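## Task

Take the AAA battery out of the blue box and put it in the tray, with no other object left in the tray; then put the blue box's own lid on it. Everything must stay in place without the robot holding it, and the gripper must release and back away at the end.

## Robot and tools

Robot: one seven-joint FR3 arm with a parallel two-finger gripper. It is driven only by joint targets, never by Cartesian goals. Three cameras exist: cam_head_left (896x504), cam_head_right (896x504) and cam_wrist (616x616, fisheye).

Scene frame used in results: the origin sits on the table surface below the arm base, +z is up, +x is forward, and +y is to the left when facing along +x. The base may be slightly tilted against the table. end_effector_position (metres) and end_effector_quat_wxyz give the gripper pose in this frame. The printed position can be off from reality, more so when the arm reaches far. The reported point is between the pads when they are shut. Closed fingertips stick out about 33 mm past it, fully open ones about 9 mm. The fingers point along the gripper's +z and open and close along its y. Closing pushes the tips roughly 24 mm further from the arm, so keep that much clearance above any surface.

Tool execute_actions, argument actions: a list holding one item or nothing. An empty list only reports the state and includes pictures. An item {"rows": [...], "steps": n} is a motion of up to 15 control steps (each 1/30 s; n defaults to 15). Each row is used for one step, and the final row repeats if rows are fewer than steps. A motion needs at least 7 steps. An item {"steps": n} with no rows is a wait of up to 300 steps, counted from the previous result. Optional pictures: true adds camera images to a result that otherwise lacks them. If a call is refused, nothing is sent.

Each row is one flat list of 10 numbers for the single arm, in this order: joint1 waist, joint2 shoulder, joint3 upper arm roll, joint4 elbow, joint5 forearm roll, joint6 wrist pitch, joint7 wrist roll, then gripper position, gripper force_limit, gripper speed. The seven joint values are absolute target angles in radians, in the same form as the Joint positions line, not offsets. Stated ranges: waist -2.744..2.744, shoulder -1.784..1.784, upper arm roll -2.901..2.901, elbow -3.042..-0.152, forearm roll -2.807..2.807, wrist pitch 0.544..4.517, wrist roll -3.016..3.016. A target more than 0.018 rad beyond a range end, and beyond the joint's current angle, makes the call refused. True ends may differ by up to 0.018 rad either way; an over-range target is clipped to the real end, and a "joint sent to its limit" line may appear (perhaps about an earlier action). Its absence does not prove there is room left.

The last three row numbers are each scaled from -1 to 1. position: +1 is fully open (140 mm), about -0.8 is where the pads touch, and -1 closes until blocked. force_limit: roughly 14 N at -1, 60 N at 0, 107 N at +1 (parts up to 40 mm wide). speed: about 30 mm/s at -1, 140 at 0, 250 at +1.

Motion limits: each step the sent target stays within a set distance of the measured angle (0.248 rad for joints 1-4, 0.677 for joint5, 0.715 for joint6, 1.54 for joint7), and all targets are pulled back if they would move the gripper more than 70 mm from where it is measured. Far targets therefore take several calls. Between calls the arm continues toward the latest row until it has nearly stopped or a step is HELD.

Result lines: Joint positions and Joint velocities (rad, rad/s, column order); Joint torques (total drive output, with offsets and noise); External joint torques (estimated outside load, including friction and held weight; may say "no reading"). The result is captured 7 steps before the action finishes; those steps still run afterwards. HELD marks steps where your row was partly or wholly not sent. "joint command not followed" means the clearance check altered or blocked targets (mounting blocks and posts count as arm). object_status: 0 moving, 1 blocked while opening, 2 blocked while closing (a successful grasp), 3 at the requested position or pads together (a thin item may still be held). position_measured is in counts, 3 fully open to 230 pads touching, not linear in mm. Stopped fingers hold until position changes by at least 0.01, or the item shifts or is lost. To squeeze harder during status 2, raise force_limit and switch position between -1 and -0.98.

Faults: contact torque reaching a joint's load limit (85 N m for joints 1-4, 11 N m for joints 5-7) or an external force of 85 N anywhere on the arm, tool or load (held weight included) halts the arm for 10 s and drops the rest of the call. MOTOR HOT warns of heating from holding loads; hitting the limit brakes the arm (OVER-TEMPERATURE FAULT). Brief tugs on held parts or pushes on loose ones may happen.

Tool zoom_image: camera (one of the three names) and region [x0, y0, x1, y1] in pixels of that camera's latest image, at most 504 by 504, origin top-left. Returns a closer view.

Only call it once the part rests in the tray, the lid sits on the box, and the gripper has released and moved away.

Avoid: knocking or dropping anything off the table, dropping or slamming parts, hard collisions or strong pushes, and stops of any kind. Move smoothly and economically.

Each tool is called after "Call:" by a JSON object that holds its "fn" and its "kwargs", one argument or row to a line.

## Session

Call:
{"fn": "execute_actions", "kwargs": {
  "actions": []
}}

Scene clock: 0.00 s of 8400.00 s.
end_effector_position=(+0.1465, -0.2428, +0.3637) position_measured=3 object_status=3 end_effector_quat_wxyz=(+0.066, +0.188, +0.958, +0.209)
Joint positions: [-1.356 -0.569  0.032 -2.45   0.297  1.534  0.552]
Joint velocities: [-0.001 -0.     0.    -0.001 -0.002  0.001 -0.001]
Joint torques (N m, as the joint torque sensors report them, + toward a larger angle): no reading
External joint torques (N m, as the arm's controller estimates them; a push from outside toward a larger angle lowers the number): no reading

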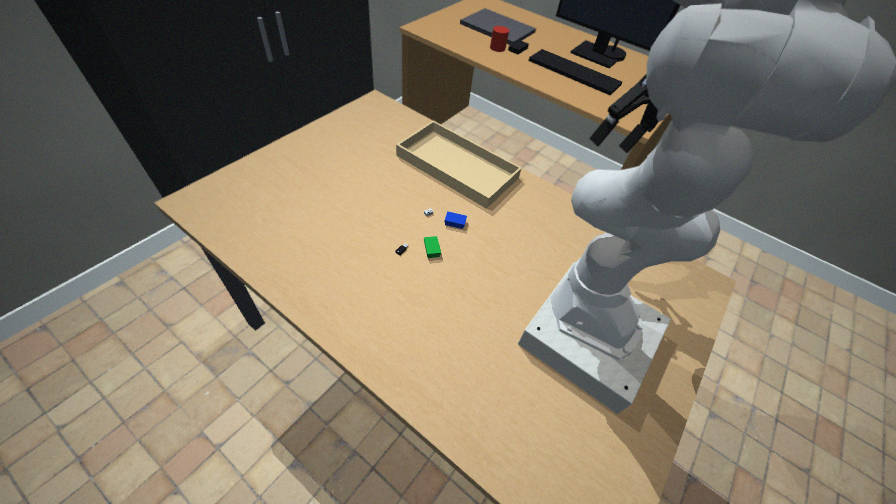

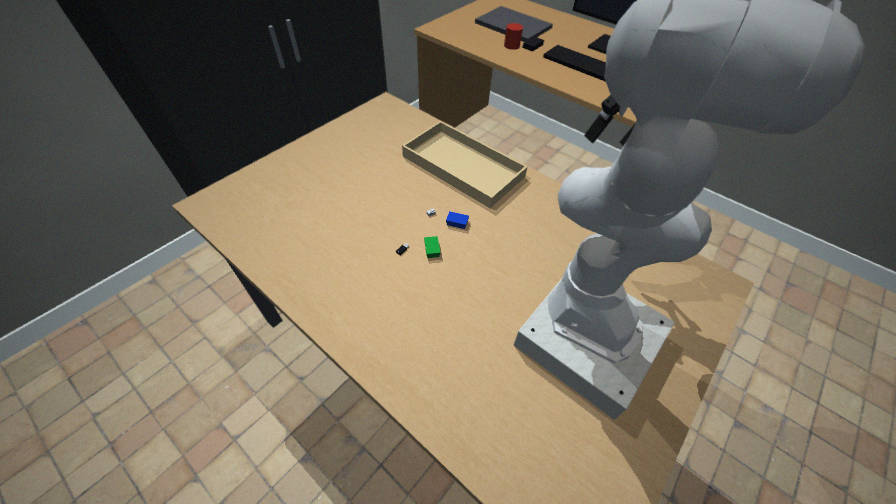

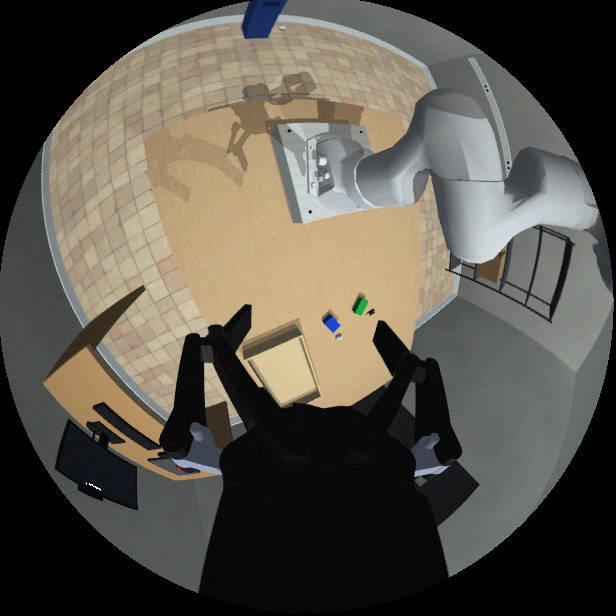

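Call:
{"fn": "execute_actions", "kwargs": {
  "actions": [
    {"rows":[[-0.06,-0.4,0,-2.6,0,2.3,0.69,0.3,-0.5,0.5]],"steps":15}
  ]
}}

Call:
{"fn": "execute_actions", "kwargs": {
  "actions": [
    {"steps":30}
  ]
}}

Call:
{"fn": "execute_actions", "kwargs": {
  "actions": [
    {"rows":[[-0.06,-0.2,0,-2.76,0,2.58,0.69,0.3,-0.5,0.5]],"steps":15}
  ]
}}

Call:
{"fn": "execute_actions", "kwargs": {
  "actions": [
    {"steps":20}
  ],
  "pictures": true
}}

Scene clock: 1.63 s of 8400.00 s.
end_effector_position=(+0.1768, -0.2873, +0.2751) position_measured=74 object_status=0 end_effector_quat_wxyz=(-0.003, +0.092, +0.990, +0.107)
Joint positions: [-1.079 -0.445  0.002 -2.558  0.115  1.921  0.596]
Joint velocities: [ 1.363  0.385 -0.001 -0.312 -0.535  1.339  0.178]
Joint torques (N m, as the joint torque sensors report them, + toward a larger angle): [  1.09 -20.64  -1.66  23.5    0.24   2.6    0.01]
External joint torques (N m, as the arm's controller estimates them; a push from outside toward a larger angle lowers the number): [ 2.46  0.49 -1.38 -2.67 -0.71  0.74 -0.01]
Steps of this call (steps 1 to 41: nothing new was sent; steps 42 to 49: the first 8 steps of this action). Readings (joint positions | what the end effector reports):
42: [-1.337 -0.564 0.025 -2.457 0.276 1.570 0.556] | position_measured=3 object_status=0
43: [-1.309 -0.549 0.020 -2.471 0.252 1.619 0.561] | position_measured=10 object_status=0
45: [-1.246 -0.511 0.013 -2.503 0.204 1.720 0.572] | position_measured=31 object_status=0
49: the state above

Scene clock: 2.63 s of 8400.00 s.
end_effector_position=(+0.4286, -0.0396, +0.2660) position_measured=91 object_status=3 end_effector_quat_wxyz=(+0.044, -0.386, +0.921, -0.024)
Joint positions: [-0.063 -0.401  0.002 -2.598  0.003  2.295  0.68 ]
Joint velocities: [ 0.002  0.    -0.005 -0.001 -0.003  0.019  0.02 ]
Joint torques (N m, as the joint torque sensors report them, + toward a larger angle): [  1.63 -15.74  -1.71  20.25  -0.02   3.21   0.04]
External joint torques (N m, as the arm's controller estimates them; a push from outside toward a larger angle lowers the number): [ 1.66  1.12 -1.29 -2.96 -0.66  0.54  0.05]
Kept back: nothing.
Steps of this call (steps 1 to 7: the last 7 steps of your previous action; steps 8 to 30: the robot went on to your last target). Readings (joint positions | what the end effector reports):
1: [-1.031 -0.434 0.001 -2.567 0.098 1.964 0.602] | position_measured=84 object_status=0
2: [-0.982 -0.425 -0.000 -2.575 0.083 2.003 0.608] | position_measured=90 object_status=0
4: [-0.881 -0.413 -0.001 -2.584 0.060 2.070 0.618] | position_measured=91 object_status=0
8: [-0.675 -0.404 -0.001 -2.592 0.032 2.163 0.635] | position_measured=91 object_status=3
30: the state above

Scene clock: 2.90 s of 8400.00 s.
end_effector_position=(+0.3689, -0.0344, +0.1412) position_measured=91 object_status=3 end_effector_quat_wxyz=(-0.023, -0.385, +0.923, +0.012)
Joint positions: [-0.063 -0.207  0.001 -2.753  0.003  2.493  0.683]
Joint velocities: [ 0.002  0.258  0.001 -0.227 -0.002  0.444  0.011]
Joint torques (N m, as the joint torque sensors report them, + toward a larger angle): [  2.33 -28.22  -1.68  25.74  -0.25   4.39   0.17]
External joint torques (N m, as the arm's controller estimates them; a push from outside toward a larger angle lowers the number): [ 2.35  1.43 -1.48 -2.   -0.73  0.54  0.17]
Steps of this call (steps 1 to 8: the first 8 steps of this action). Readings (joint positions | what the end effector reports):
1: [-0.063 -0.392 0.002 -2.607 0.003 2.321 0.680] | position_measured=91 object_status=3
2: [-0.063 -0.365 0.002 -2.627 0.003 2.349 0.681] | position_measured=91 object_status=3
4: [-0.063 -0.300 0.002 -2.678 0.003 2.405 0.681] | position_measured=91 object_status=3
8: the state above

Scene clock: 3.57 s of 8400.00 s.
end_effector_position=(+0.3888, -0.0364, +0.1423) position_measured=91 object_status=3 end_effector_quat_wxyz=(+0.007, -0.384, +0.923, -0.004)
Joint positions: [-0.063 -0.199  0.001 -2.76   0.003  2.576  0.686]
Joint velocities: [-0.001  0.    -0.001 -0.    -0.     0.009  0.003]
Joint torques (N m, as the joint torque sensors report them, + toward a larger angle): [  1.32 -20.2   -1.35  18.25  -0.24   2.92   0.11]
External joint torques (N m, as the arm's controller estimates them; a push from outside toward a larger angle lowers the number): [ 1.42 -0.49 -1.06 -0.71 -0.68  0.44  0.11]
Kept back: nothing.
Steps of this call (steps 1 to 7: the last 7 steps of your previous action; steps 8 to 20: the robot went on to your last target). Readings (joint positions | what the end effector reports):
1: [-0.063 -0.201 0.001 -2.758 0.003 2.507 0.684] | position_measured=91 object_status=3
2: [-0.063 -0.199 0.001 -2.760 0.003 2.519 0.684] | position_measured=91 object_status=3
4: [-0.063 -0.199 0.001 -2.760 0.003 2.538 0.684] | position_measured=91 object_status=3
8: [-0.063 -0.199 0.001 -2.760 0.003 2.560 0.685] | position_measured=91 object_status=3
20: the state above

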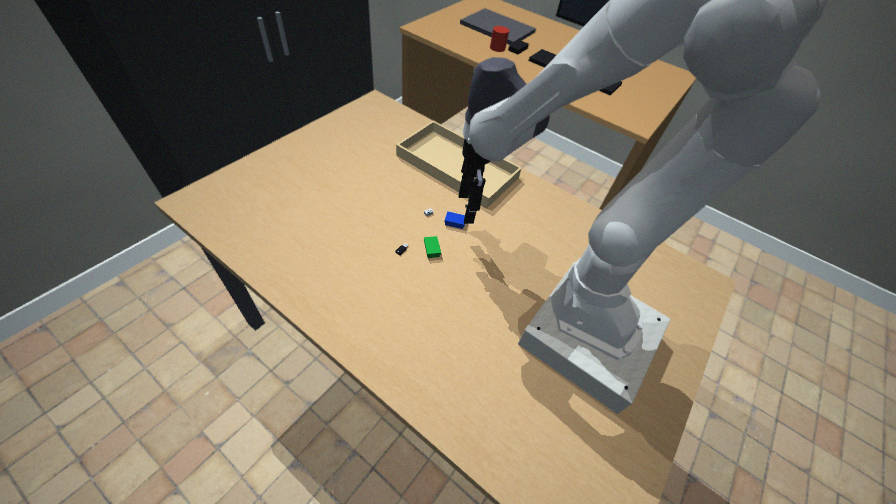

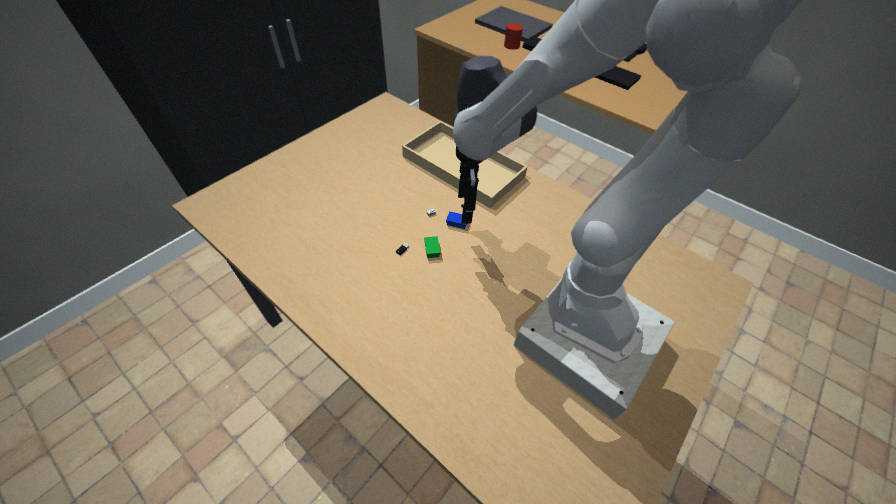

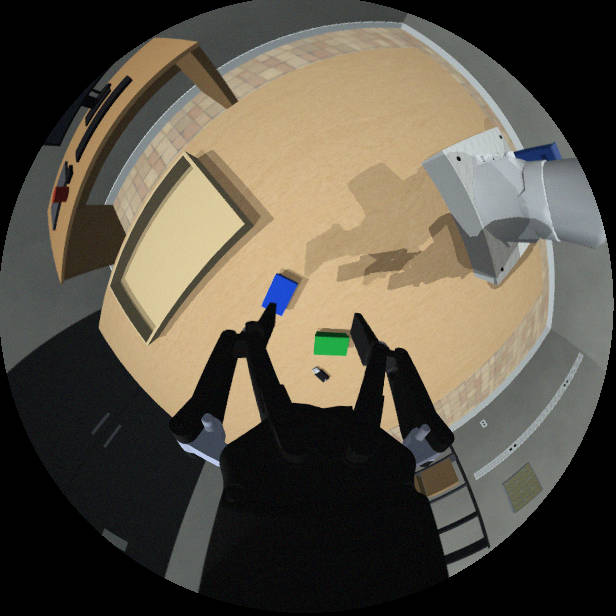

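Call:
{"fn": "execute_actions", "kwargs": {
  "actions": [
    {"rows":[[-0.19,-0.03,0,-2.66,0,2.65,-0.78,0.3,-0.5,0.5]],"steps":15}
  ]
}}

Call:
{"fn": "execute_actions", "kwargs": {
  "actions": [
    {"steps":45}
  ],
  "pictures": true
}}

Scene clock: 4.70 s of 8400.00 s.
end_effector_position=(+0.4083, -0.0920, +0.1144) position_measured=91 object_status=3 end_effector_quat_wxyz=(+0.000, +0.682, -0.732, +0.001)
Joint positions: [-0.186 -0.034 -0.003 -2.667  0.001  2.632 -0.152]
Joint velocities: [-0.039  0.061  0.005  0.052 -0.001  0.088 -2.067]
Joint torques (N m, as the joint torque sensors report them, + toward a larger angle): [ -0.48 -25.76   1.26  18.82   0.22   3.05  -0.68]
External joint torques (N m, as the arm's controller estimates them; a push from outside toward a larger angle lowers the number): [-1.52  0.41  0.2   0.43 -0.07  0.46 -0.7 ]
Steps of this call (steps 1 to 15: the robot went on to your last target; steps 16 to 26: nothing new was sent; steps 27 to 34: the first 8 steps of this action). Readings (joint positions | what the end effector reports):
27: [-0.084 -0.173 0.010 -2.740 0.001 2.585 0.568] | position_measured=91 object_status=3
28: [-0.114 -0.126 0.010 -2.709 0.001 2.599 0.429] | position_measured=91 object_status=3
30: [-0.160 -0.067 0.001 -2.681 0.001 2.616 0.191] | position_measured=91 object_status=3
34: the state above

Scene clock: 6.20 s of 8400.00 s.
end_effector_position=(+0.4154, -0.0933, +0.1165) position_measured=91 object_status=3 end_effector_quat_wxyz=(-0.002, +0.873, -0.489, +0.010)
Joint positions: [-0.187 -0.032 -0.001 -2.662  0.001  2.648 -0.772]
Joint velocities: [ 0.001 -0.    -0.    -0.    -0.     0.001 -0.016]
Joint torques (N m, as the joint torque sensors report them, + toward a larger angle): [ -0.39 -23.1    0.55  18.18   0.31   3.04  -0.25]
External joint torques (N m, as the arm's controller estimates them; a push from outside toward a larger angle lowers the number): [-0.33  1.64  0.64  0.05 -0.1   0.46 -0.24]
Kept back: nothing.
Steps of this call (steps 1 to 7: the last 7 steps of your previous action; steps 8 to 45: the robot went on to your last target). Readings (joint positions | what the end effector reports):
1: [-0.187 -0.033 -0.003 -2.665 0.001 2.635 -0.217] | position_measured=91 object_status=3
2: [-0.187 -0.032 -0.003 -2.664 0.001 2.637 -0.275] | position_measured=91 object_status=3
4: [-0.187 -0.032 -0.002 -2.663 0.001 2.641 -0.374] | position_measured=91 object_status=3
8: [-0.187 -0.032 -0.001 -2.662 0.001 2.644 -0.517] | position_measured=91 object_status=3
45: the state above

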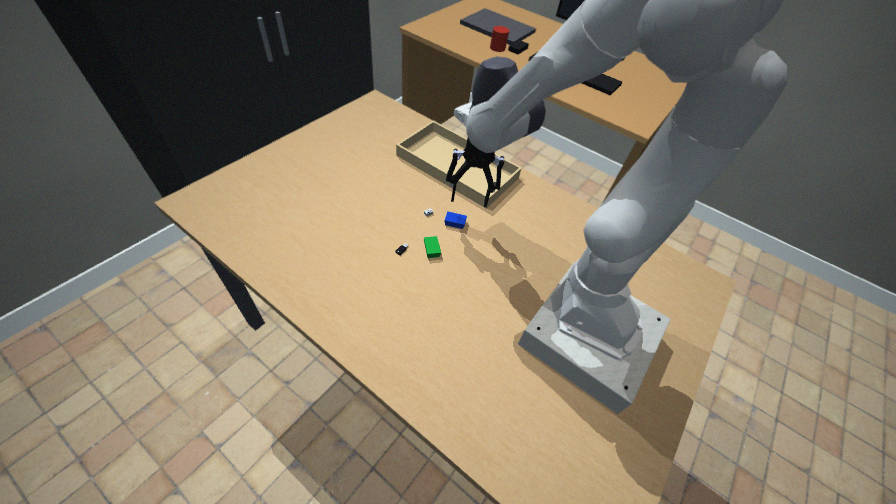

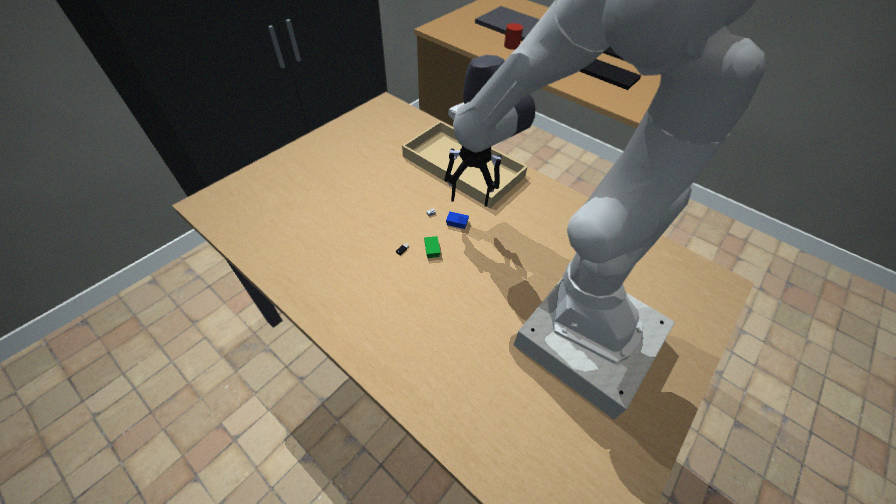

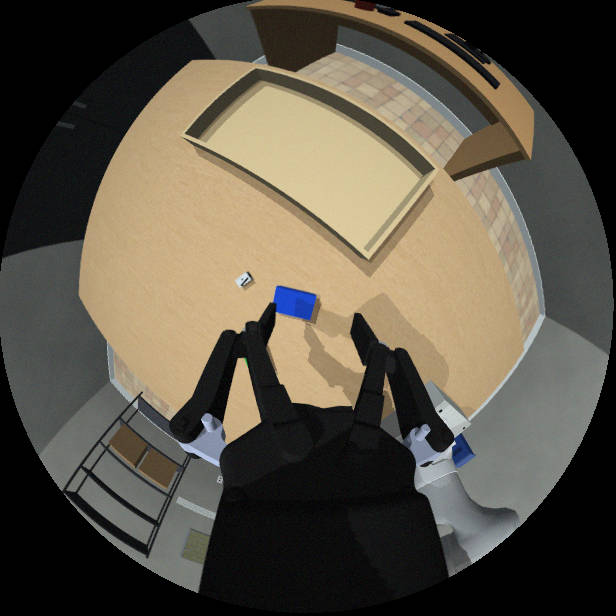

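Call:
{"fn": "execute_actions", "kwargs": {
  "actions": [
    {"rows":[[-0.173,0.14,0,-2.584,0,2.735,-0.77,0.3,-0.5,0.5]],"steps":15}
  ]
}}

Call:
{"fn": "execute_actions", "kwargs": {
  "actions": [
    {"steps":20}
  ],
  "pictures": true
}}

Scene clock: 7.03 s of 8400.00 s.
end_effector_position=(+0.4279, -0.0910, +0.0726) position_measured=91 object_status=3 end_effector_quat_wxyz=(+0.003, +0.876, -0.482, -0.006)
Joint positions: [-0.176  0.137 -0.001 -2.592  0.001  2.713 -0.774]
Joint velocities: [ 0.003  0.057  0.     0.05  -0.     0.106  0.004]
Joint torques (N m, as the joint torque sensors report them, + toward a larger angle): [  2.15 -30.4    0.53  17.1    0.25   3.21  -0.13]
External joint torques (N m, as the arm's controller estimates them; a push from outside toward a larger angle lowers the number): [ 2.35  0.71  0.62 -0.42 -0.1   0.5  -0.13]
Steps of this call (steps 1 to 15: the robot went on to your last target; steps 16 to 17: nothing new was sent; steps 18 to 25: the first 8 steps of this action). Readings (joint positions | what the end effector reports):
18: [-0.185 -0.007 -0.001 -2.644 0.001 2.659 -0.776] | position_measured=91 object_status=3
19: [-0.182 0.039 -0.001 -2.618 0.001 2.675 -0.776] | position_measured=91 object_status=3
21: [-0.178 0.101 -0.001 -2.600 0.001 2.694 -0.775] | position_measured=91 object_status=3
25: the state above

Scene clock: 7.70 s of 8400.00 s.
end_effector_position=(+0.4370, -0.0928, +0.0755) position_measured=91 object_status=3 end_effector_quat_wxyz=(-0.000, +0.876, -0.483, +0.005)
Joint positions: [-0.176  0.139 -0.001 -2.586  0.001  2.732 -0.773]
Joint velocities: [-0.     0.001  0.    -0.001 -0.     0.001 -0.   ]
Joint torques (N m, as the joint torque sensors report them, + toward a larger angle): [  2.06 -27.96   0.08  17.3    0.3    2.94   0.08]
External joint torques (N m, as the arm's controller estimates them; a push from outside toward a larger angle lowers the number): [ 2.13  0.88  0.02  0.84 -0.04  0.41  0.08]
Kept back: nothing.
Steps of this call (steps 1 to 7: the last 7 steps of your previous action; steps 8 to 20: the robot went on to your last target). Readings (joint positions | what the end effector reports):
1: [-0.176 0.139 -0.001 -2.590 0.001 2.716 -0.774] | position_measured=91 object_status=3
2: [-0.176 0.139 -0.001 -2.589 0.001 2.719 -0.774] | position_measured=91 object_status=3
4: [-0.176 0.139 -0.001 -2.587 0.001 2.724 -0.774] | position_measured=91 object_status=3
8: [-0.176 0.139 -0.001 -2.586 0.001 2.729 -0.774] | position_measured=91 object_status=3
20: the state above

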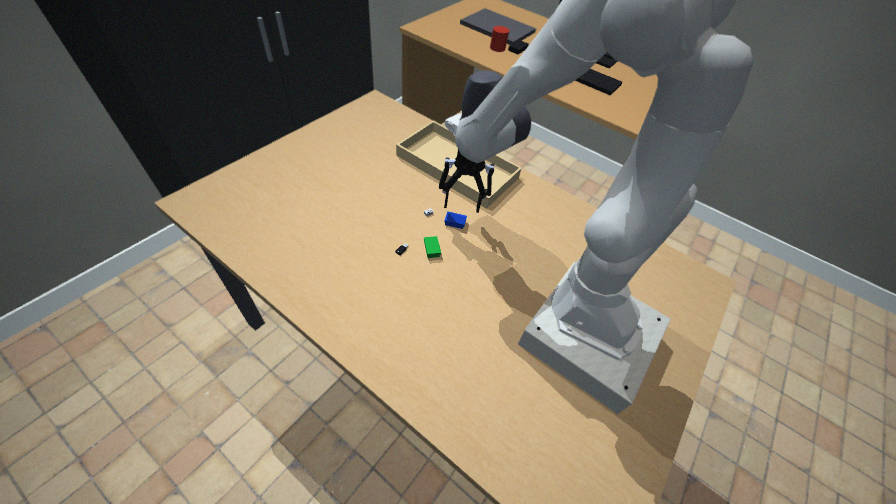

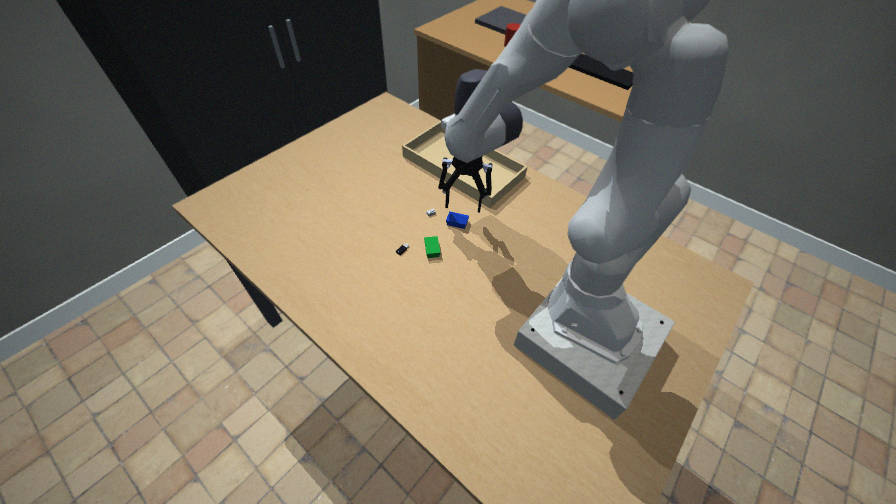

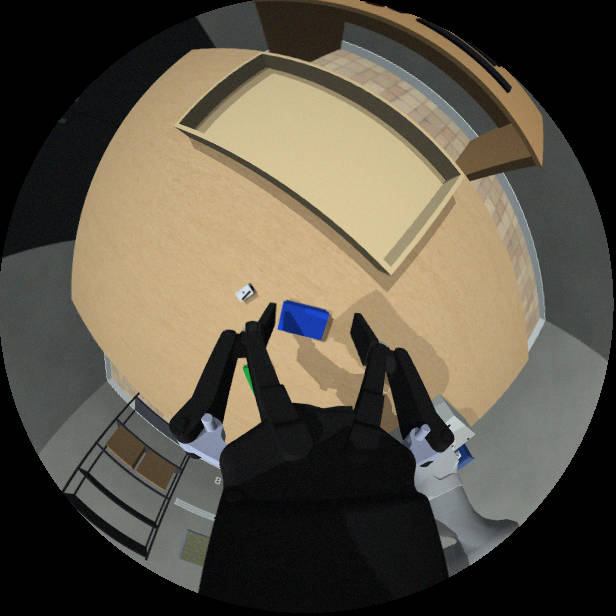

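Call:
{"fn": "execute_actions", "kwargs": {
  "actions": [
    {"rows":[[-0.156,0.17,0,-2.555,0,2.74,-0.77,0.2,-0.5,0.5],[-0.156,0.17,0,-2.555,0,2.74,-0.77,0.2,-0.5,0.5],[-0.156,0.17,0,-2.555,0,2.74,-0.77,0.2,-0.5,0.5],[-0.156,0.17,0,-2.555,0,2.74,-0.77,0.2,-0.5,0.5],[-0.156,0.17,0,-2.555,0,2.74,-0.77,0.2,-0.5,0.5],[-0.156,0.22,0,-2.547,0,2.775,-0.77,0.2,-0.5,0.5]],"steps":15}
  ]
}}

Call:
{"fn": "execute_actions", "kwargs": {
  "actions": [
    {"steps":20}
  ],
  "pictures": true
}}

Scene clock: 8.53 s of 8400.00 s.
end_effector_position=(+0.4474, -0.0869, +0.0618) position_measured=104 object_status=0 end_effector_quat_wxyz=(+0.000, +0.880, -0.475, +0.003)
Joint positions: [-0.159  0.198 -0.    -2.55   0.001  2.753 -0.773]
Joint velocities: [ 0.002  0.312 -0.     0.011 -0.     0.115  0.001]
Joint torques (N m, as the joint torque sensors report them, + toward a larger angle): [  1.94 -32.63  -0.39  16.68   0.23   3.25   0.11]
External joint torques (N m, as the arm's controller estimates them; a push from outside toward a larger angle lowers the number): [ 2.16  1.07 -0.28  0.12 -0.07  0.59  0.11]
Steps of this call (steps 1 to 15: the robot went on to your last target; steps 16 to 17: nothing new was sent; steps 18 to 25: the first 8 steps of this action). Readings (joint positions | what the end effector reports):
18: [-0.173 0.144 -0.002 -2.580 0.001 2.733 -0.773] | position_measured=91 object_status=0
19: [-0.169 0.152 -0.002 -2.572 0.001 2.734 -0.773] | position_measured=98 object_status=0
21: [-0.162 0.162 -0.001 -2.563 0.001 2.735 -0.773] | position_measured=104 object_status=0
25: the state above

Scene clock: 9.20 s of 8400.00 s.
end_effector_position=(+0.4473, -0.0869, +0.0546) position_measured=104 object_status=3 end_effector_quat_wxyz=(+0.000, +0.880, -0.475, +0.003)
Joint positions: [-0.159  0.219 -0.    -2.549  0.001  2.772 -0.773]
Joint velocities: [-0.001  0.     0.001  0.001 -0.001  0.002 -0.   ]
Joint torques (N m, as the joint torque sensors report them, + toward a larger angle): [  2.26 -30.26  -0.31  15.89   0.04   3.01   0.16]
External joint torques (N m, as the arm's controller estimates them; a push from outside toward a larger angle lowers the number): [ 2.26  0.5  -0.51  0.12 -0.26  0.47  0.16]
Kept back: nothing.
Steps of this call (steps 1 to 7: the last 7 steps of your previous action; steps 8 to 20: the robot went on to your last target). Readings (joint positions | what the end effector reports):
1: [-0.159 0.207 -0.000 -2.550 0.001 2.756 -0.773] | position_measured=104 object_status=3
2: [-0.159 0.213 -0.000 -2.550 0.001 2.758 -0.773] | position_measured=104 object_status=3
4: [-0.159 0.218 -0.000 -2.550 0.001 2.762 -0.773] | position_measured=104 object_status=3
8: [-0.159 0.219 -0.000 -2.549 0.001 2.768 -0.773] | position_measured=104 object_status=3
20: the state above

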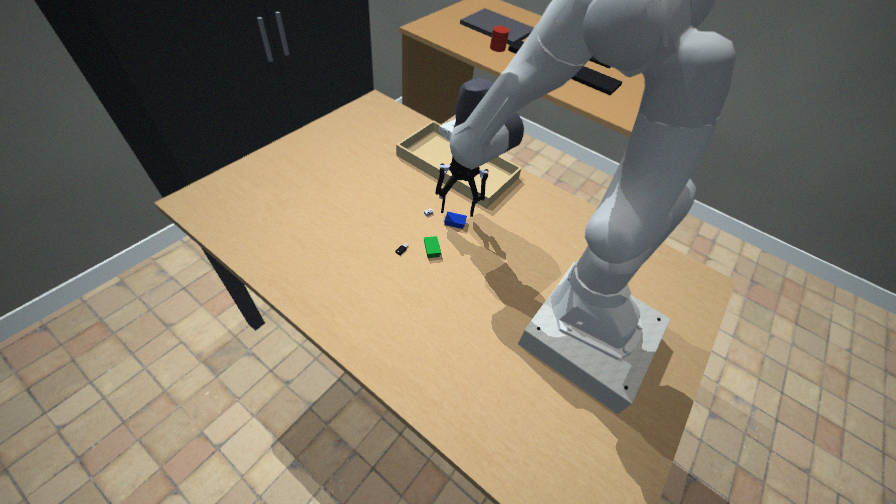

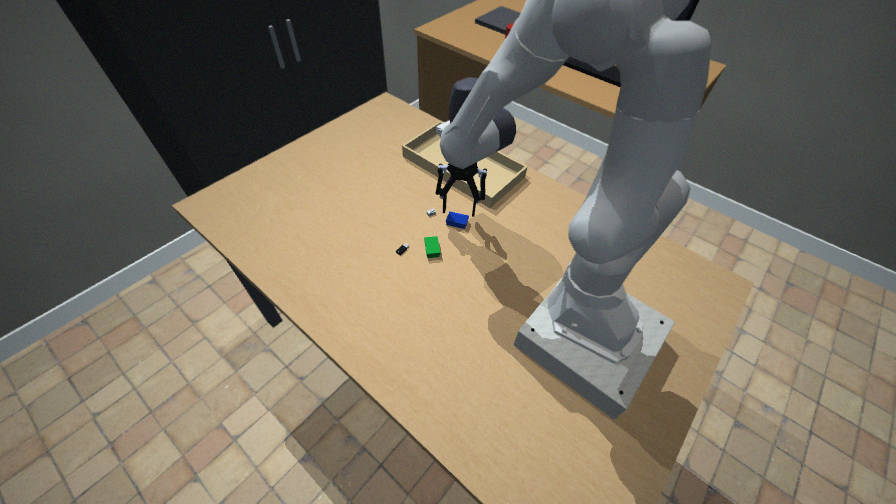

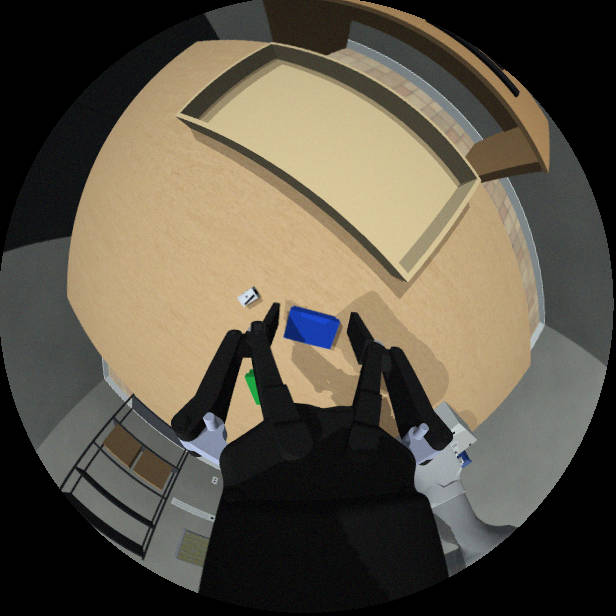

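Call:
{"fn": "execute_actions", "kwargs": {
  "actions": [
    {"rows":[[-0.143,0.205,0,-2.564,0,2.778,-0.67,0.2,-0.5,0.5]],"steps":15}
  ]
}}

Call:
{"fn": "execute_actions", "kwargs": {
  "actions": [
    {"rows":[[-0.143,0.226,0,-2.562,0,2.795,-0.67,0.2,-0.5,0.5]],"steps":15}
  ]
}}

Call:
{"fn": "execute_actions", "kwargs": {
  "actions": [
    {"steps":15}
  ],
  "pictures": true
}}

Scene clock: 10.13 s of 8400.00 s.
end_effector_position=(+0.4453, -0.0806, +0.0563) position_measured=104 object_status=3 end_effector_quat_wxyz=(-0.000, +0.869, -0.495, +0.004)
Joint positions: [-0.146  0.207 -0.    -2.562  0.001  2.775 -0.716]
Joint velocities: [ 0.002 -0.005 -0.001 -0.007  0.     0.004  0.142]
Joint torques (N m, as the joint torque sensors report them, + toward a larger angle): [  2.21 -31.16   0.04  14.13   0.16   3.08   0.1 ]
External joint torques (N m, as the arm's controller estimates them; a push from outside toward a larger angle lowers the number): [ 2.42 -0.9   0.1  -1.63 -0.16  0.54  0.1 ]
Steps of this call (steps 1 to 15: the robot went on to your last target; steps 16 to 20: nothing new was sent; steps 21 to 28: the first 8 steps of this action). Readings (joint positions | what the end effector reports):
21: [-0.157 0.217 -0.001 -2.551 0.001 2.773 -0.765] | position_measured=104 object_status=3
22: [-0.154 0.213 -0.001 -2.555 0.001 2.773 -0.756] | position_measured=104 object_status=3
24: [-0.149 0.209 -0.001 -2.559 0.001 2.774 -0.739] | position_measured=104 object_status=3
28: the state above

Scene clock: 10.63 s of 8400.00 s.
end_effector_position=(+0.4435, -0.0802, +0.0497) position_measured=104 object_status=3 end_effector_quat_wxyz=(+0.000, +0.861, -0.509, +0.003)
Joint positions: [-0.146  0.224 -0.    -2.561  0.001  2.789 -0.682]
Joint velocities: [ 0.002  0.004  0.001 -0.001  0.     0.023  0.027]
Joint torques (N m, as the joint torque sensors report them, + toward a larger angle): [  1.84 -31.48   0.41  14.11   0.16   3.08   0.11]
External joint torques (N m, as the arm's controller estimates them; a push from outside toward a larger angle lowers the number): [ 1.82 -0.6   0.17 -1.49 -0.12  0.52  0.11]
Steps of this call (steps 1 to 7: the last 7 steps of your previous action; steps 8 to 15: the first 8 steps of this action). Readings (joint positions | what the end effector reports):
8: [-0.146 0.209 -0.000 -2.562 0.001 2.778 -0.691] | position_measured=104 object_status=3
9: [-0.146 0.213 -0.000 -2.561 0.001 2.781 -0.689] | position_measured=104 object_status=3
11: [-0.146 0.221 -0.000 -2.561 0.001 2.784 -0.686] | position_measured=104 object_status=3
15: the state above

Scene clock: 11.13 s of 8400.00 s.
end_effector_position=(+0.4447, -0.0804, +0.0500) position_measured=104 object_status=3 end_effector_quat_wxyz=(-0.000, +0.859, -0.512, +0.004)
Joint positions: [-0.146  0.224 -0.    -2.561  0.001  2.792 -0.675]
Joint velocities: [ 0.     0.     0.    -0.    -0.     0.002  0.006]
Joint torques (N m, as the joint torque sensors report them, + toward a larger angle): [  2.3  -29.72  -0.09  14.17   0.21   2.98   0.22]
External joint torques (N m, as the arm's controller estimates them; a push from outside toward a larger angle lowers the number): [ 2.31  0.89 -0.29 -1.25 -0.07  0.44  0.22]
Kept back: nothing.
Steps of this call (steps 1 to 7: the last 7 steps of your previous action; steps 8 to 15: the robot went on to your last target). Readings (joint positions | what the end effector reports):
1: [-0.146 0.224 -0.000 -2.561 0.001 2.789 -0.681] | position_measured=104 object_status=3
2: [-0.146 0.224 -0.000 -2.561 0.001 2.790 -0.680] | position_measured=104 object_status=3
4: [-0.146 0.224 -0.000 -2.561 0.001 2.791 -0.679] | position_measured=104 object_status=3
8: [-0.146 0.224 -0.000 -2.561 0.001 2.792 -0.677] | position_measured=104 object_status=3
15: the state above
The arm was judged still, so your last target was given up. Only a new action makes it travel on or press farther. Fingers that are still opening or closing keep moving.

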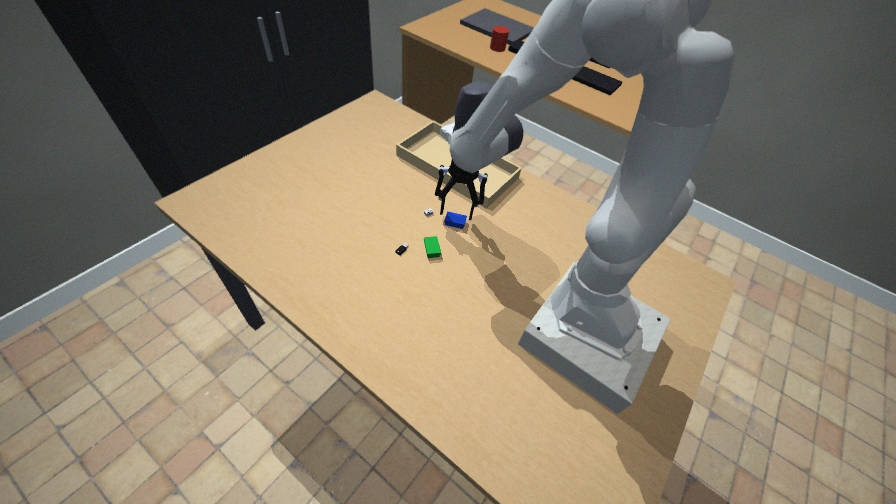

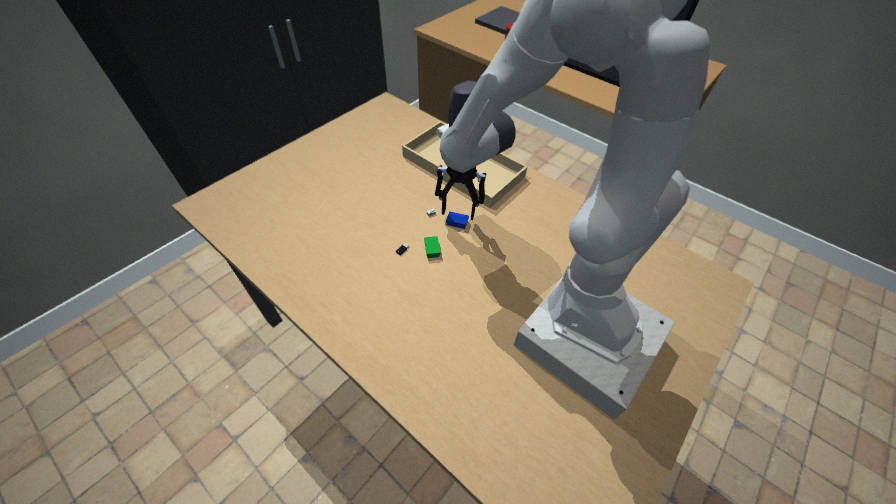

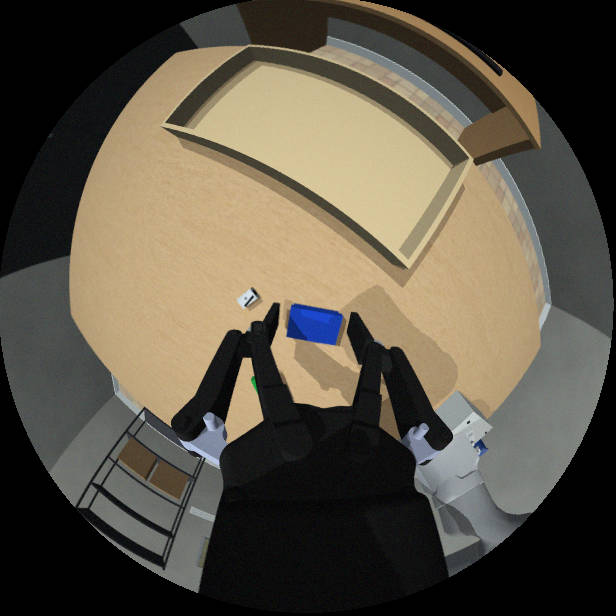

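Call:
{"fn": "execute_actions", "kwargs": {
  "actions": [
    {"rows":[[-0.134,0.236,0,-2.572,0,2.815,-0.665,0.2,-0.5,0.5]],"steps":15}
  ]
}}

Call:
{"fn": "execute_actions", "kwargs": {
  "actions": [
    {"steps":15}
  ],
  "pictures": true
}}

Call:
{"fn": "zoom_image", "kwargs": {
  "camera": "cam_head_left",
  "region": [420,170,500,240]
}}

Scene clock: 11.80 s of 8400.00 s.
end_effector_position=(+0.4409, -0.0758, +0.0441) position_measured=104 object_status=3 end_effector_quat_wxyz=(+0.000, +0.860, -0.510, +0.003)
Joint positions: [-0.137  0.235 -0.001 -2.57   0.001  2.808 -0.671]
Joint velocities: [ 0.003 -0.     0.001 -0.001 -0.001  0.026  0.009]
Joint torques (N m, as the joint torque sensors report them, + toward a larger angle): [  1.57 -29.33   0.22  12.8    0.19   3.12   0.12]
External joint torques (N m, as the arm's controller estimates them; a push from outside toward a larger angle lowers the number): [ 1.64  1.69  0.1  -2.61 -0.09  0.53  0.12]
Steps of this call (steps 1 to 12: nothing new was sent; steps 13 to 20: the first 8 steps of this action). Readings (joint positions | what the end effector reports):
13: [-0.144 0.225 -0.001 -2.562 0.001 2.796 -0.673] | position_measured=104 object_status=3
14: [-0.142 0.228 -0.001 -2.564 0.001 2.799 -0.673] | position_measured=104 object_status=3
16: [-0.139 0.232 -0.001 -2.568 0.001 2.803 -0.672] | position_measured=104 object_status=3
20: the state above

Scene clock: 12.30 s of 8400.00 s.
end_effector_position=(+0.4422, -0.0760, +0.0445) position_measured=104 object_status=3 end_effector_quat_wxyz=(-0.001, +0.860, -0.511, +0.005)
Joint positions: [-0.137  0.235 -0.001 -2.57   0.001  2.812 -0.669]
Joint velocities: [ 0.001 -0.    -0.001  0.     0.     0.001  0.003]
Joint torques (N m, as the joint torque sensors report them, + toward a larger angle): [  2.06 -29.68  -0.14  13.07   0.18   2.95   0.11]
External joint torques (N m, as the arm's controller estimates them; a push from outside toward a larger angle lowers the number): [ 2.13  1.02 -0.29 -2.11 -0.1   0.39  0.11]
Kept back: nothing.
Steps of this call (steps 1 to 7: the last 7 steps of your previous action; steps 8 to 15: the robot went on to your last target). Readings (joint positions | what the end effector reports):
1: [-0.137 0.235 -0.001 -2.570 0.001 2.809 -0.670] | position_measured=104 object_status=3
2: [-0.137 0.235 -0.001 -2.570 0.001 2.809 -0.670] | position_measured=104 object_status=3
4: [-0.137 0.235 -0.001 -2.570 0.001 2.810 -0.670] | position_measured=104 object_status=3
8: [-0.137 0.235 -0.001 -2.570 0.001 2.812 -0.669] | position_measured=104 object_status=3
15: the state above
The arm was judged still, so your last target was given up. Only a new action makes it travel on or press farther. Fingers that are still opening or closing keep moving.

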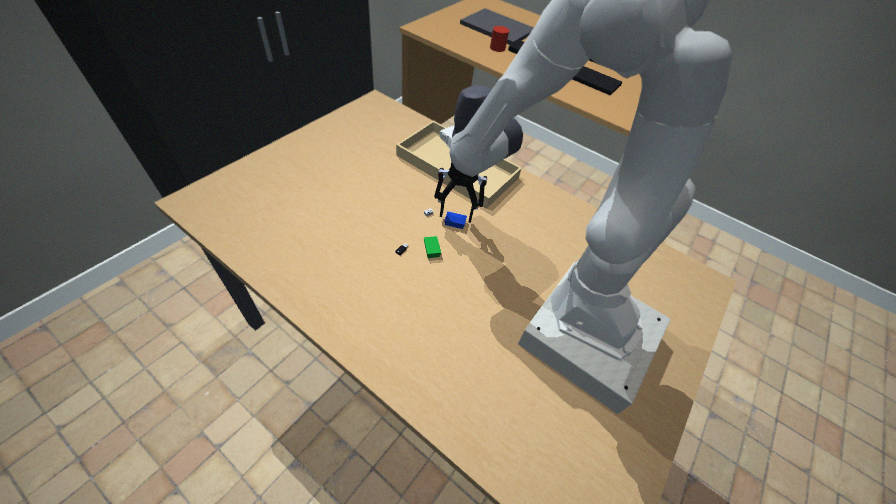

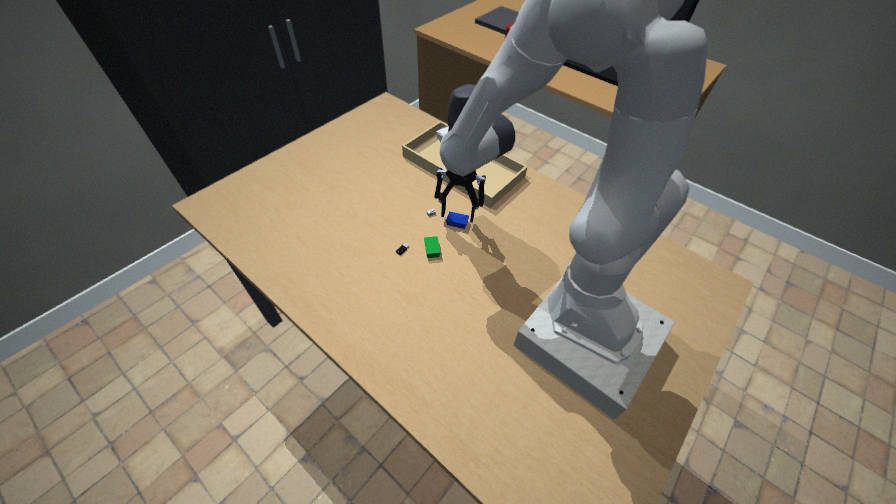

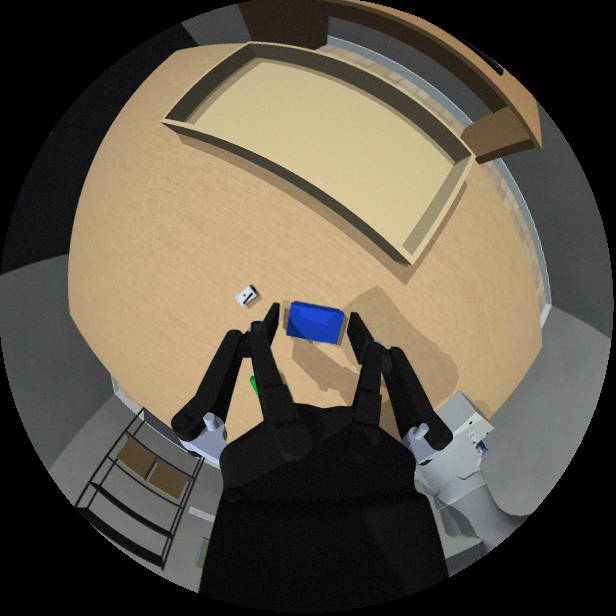

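Region (420, 170, 500, 240) of cam_head_left's 896x504 image, scaled by 6.300, with more detail than that image has; it fills the top 441 rows of this view, and the rest is white.

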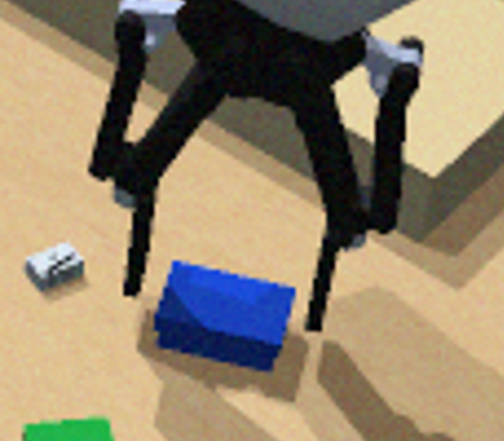

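Call:
{"fn": "execute_actions", "kwargs": {
  "actions": [
    {"rows":[[-0.134,0.243,0,-2.572,0,2.82,-0.665,0.2,-0.4,0.2],[-0.134,0.243,0,-2.572,0,2.82,-0.665,0.2,-0.4,0.2],[-0.134,0.243,0,-2.572,0,2.82,-0.665,0.2,-0.4,0.2],[-0.134,0.243,0,-2.572,0,2.82,-0.665,-0.3,-0.3,0.1]],"steps":15}
  ]
}}

Call:
{"fn": "execute_actions", "kwargs": {
  "actions": [
    {"steps":15}
  ],
  "pictures": true
}}

Call:
{"fn": "zoom_image", "kwargs": {
  "camera": "cam_head_left",
  "region": [420,170,500,240]
}}

Scene clock: 13.07 s of 8400.00 s.
end_effector_position=(+0.4412, -0.0758, +0.0420) position_measured=134 object_status=0 end_effector_quat_wxyz=(-0.000, +0.859, -0.511, +0.004)
Joint positions: [-0.137  0.241 -0.001 -2.57   0.001  2.816 -0.668]
Joint velocities: [-0.    -0.026 -0.     0.001 -0.     0.009  0.   ]
Joint torques (N m, as the joint torque sensors report them, + toward a larger angle): [  2.04 -27.59   0.2   13.24   0.2    2.93   0.07]
External joint torques (N m, as the arm's controller estimates them; a push from outside toward a larger angle lowers the number): [ 2.15  3.62  0.08 -2.56 -0.08  0.27  0.05]
Steps of this call (steps 1 to 15: nothing new was sent; steps 16 to 23: the first 8 steps of this action). Readings (joint positions | what the end effector reports):
16: [-0.137 0.235 -0.001 -2.570 0.001 2.813 -0.668] | position_measured=104 object_status=3
17: [-0.137 0.237 -0.001 -2.570 0.001 2.814 -0.668] | position_measured=104 object_status=3
19: [-0.137 0.240 -0.001 -2.570 0.001 2.815 -0.668] | position_measured=104 object_status=0
23: the state above

Scene clock: 13.57 s of 8400.00 s.
end_effector_position=(+0.4416, -0.0759, +0.0422) position_measured=140 object_status=2 end_effector_quat_wxyz=(-0.000, +0.859, -0.511, +0.004)
Joint positions: [-0.137  0.241 -0.001 -2.57   0.001  2.817 -0.668]
Joint velocities: [-0.001 -0.001 -0.    -0.    -0.     0.001  0.001]
Joint torques (N m, as the joint torque sensors report them, + toward a larger angle): [  1.45 -28.61  -0.29  13.14   0.12   3.01   0.  ]
External joint torques (N m, as the arm's controller estimates them; a push from outside toward a larger angle lowers the number): [ 1.54  2.08 -0.43 -1.85 -0.15  0.46  0.  ]
Kept back: nothing.
Steps of this call (steps 1 to 7: the last 7 steps of your previous action; steps 8 to 15: the robot went on to your last target). Readings (joint positions | what the end effector reports):
1: [-0.137 0.241 -0.001 -2.570 0.001 2.817 -0.668] | position_measured=140 object_status=0
2: [-0.137 0.241 -0.001 -2.570 0.001 2.817 -0.668] | position_measured=140 object_status=0
4: [-0.137 0.241 -0.001 -2.570 0.001 2.817 -0.668] | position_measured=140 object_status=0
8: [-0.137 0.241 -0.001 -2.570 0.001 2.817 -0.668] | position_measured=140 object_status=2
15: the state above
The arm was judged still, so your last target was given up. Only a new action makes it travel on or press farther. Fingers that are still opening or closing keep moving.

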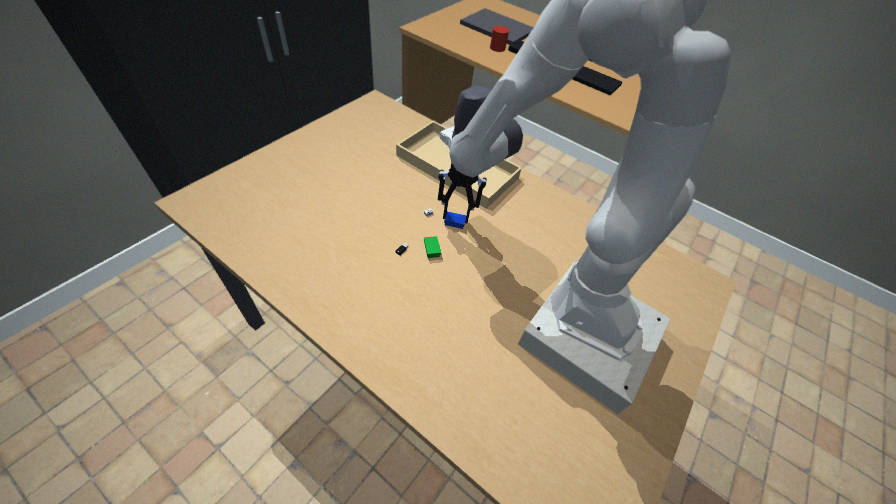

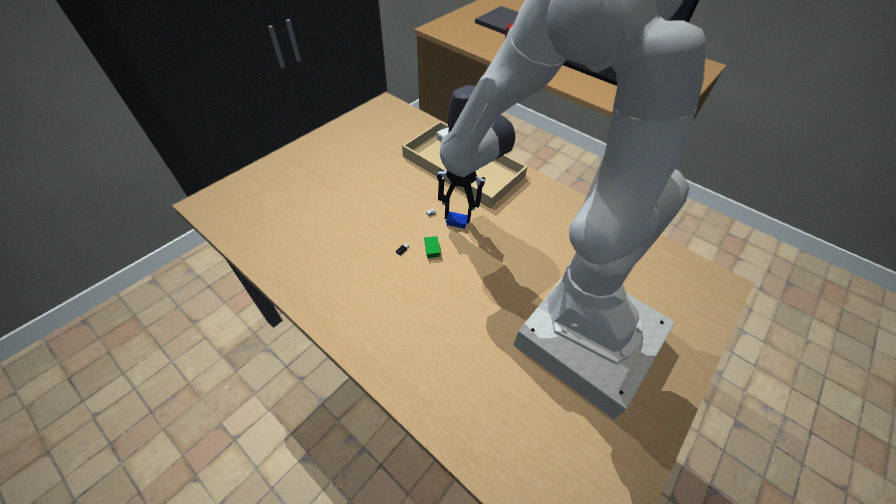

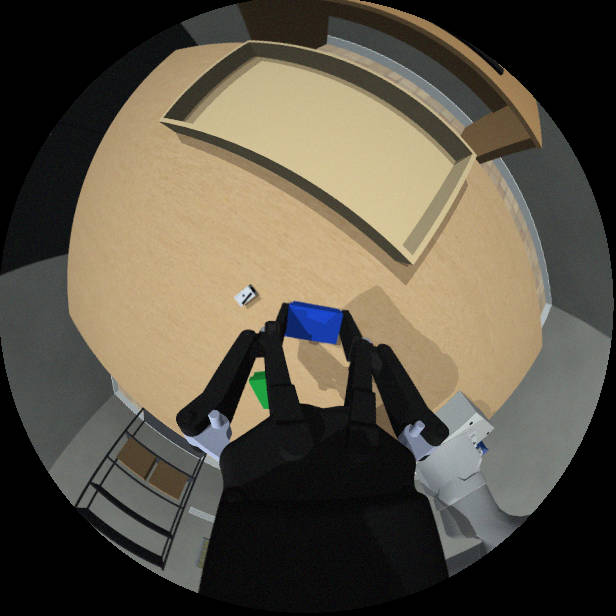

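Region (420, 170, 500, 240) of cam_head_left's 896x504 image, scaled by 6.300, with more detail than that image has; it fills the top 441 rows of this view, and the rest is white.

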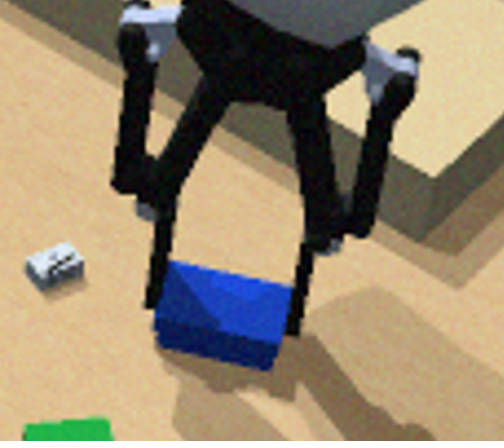

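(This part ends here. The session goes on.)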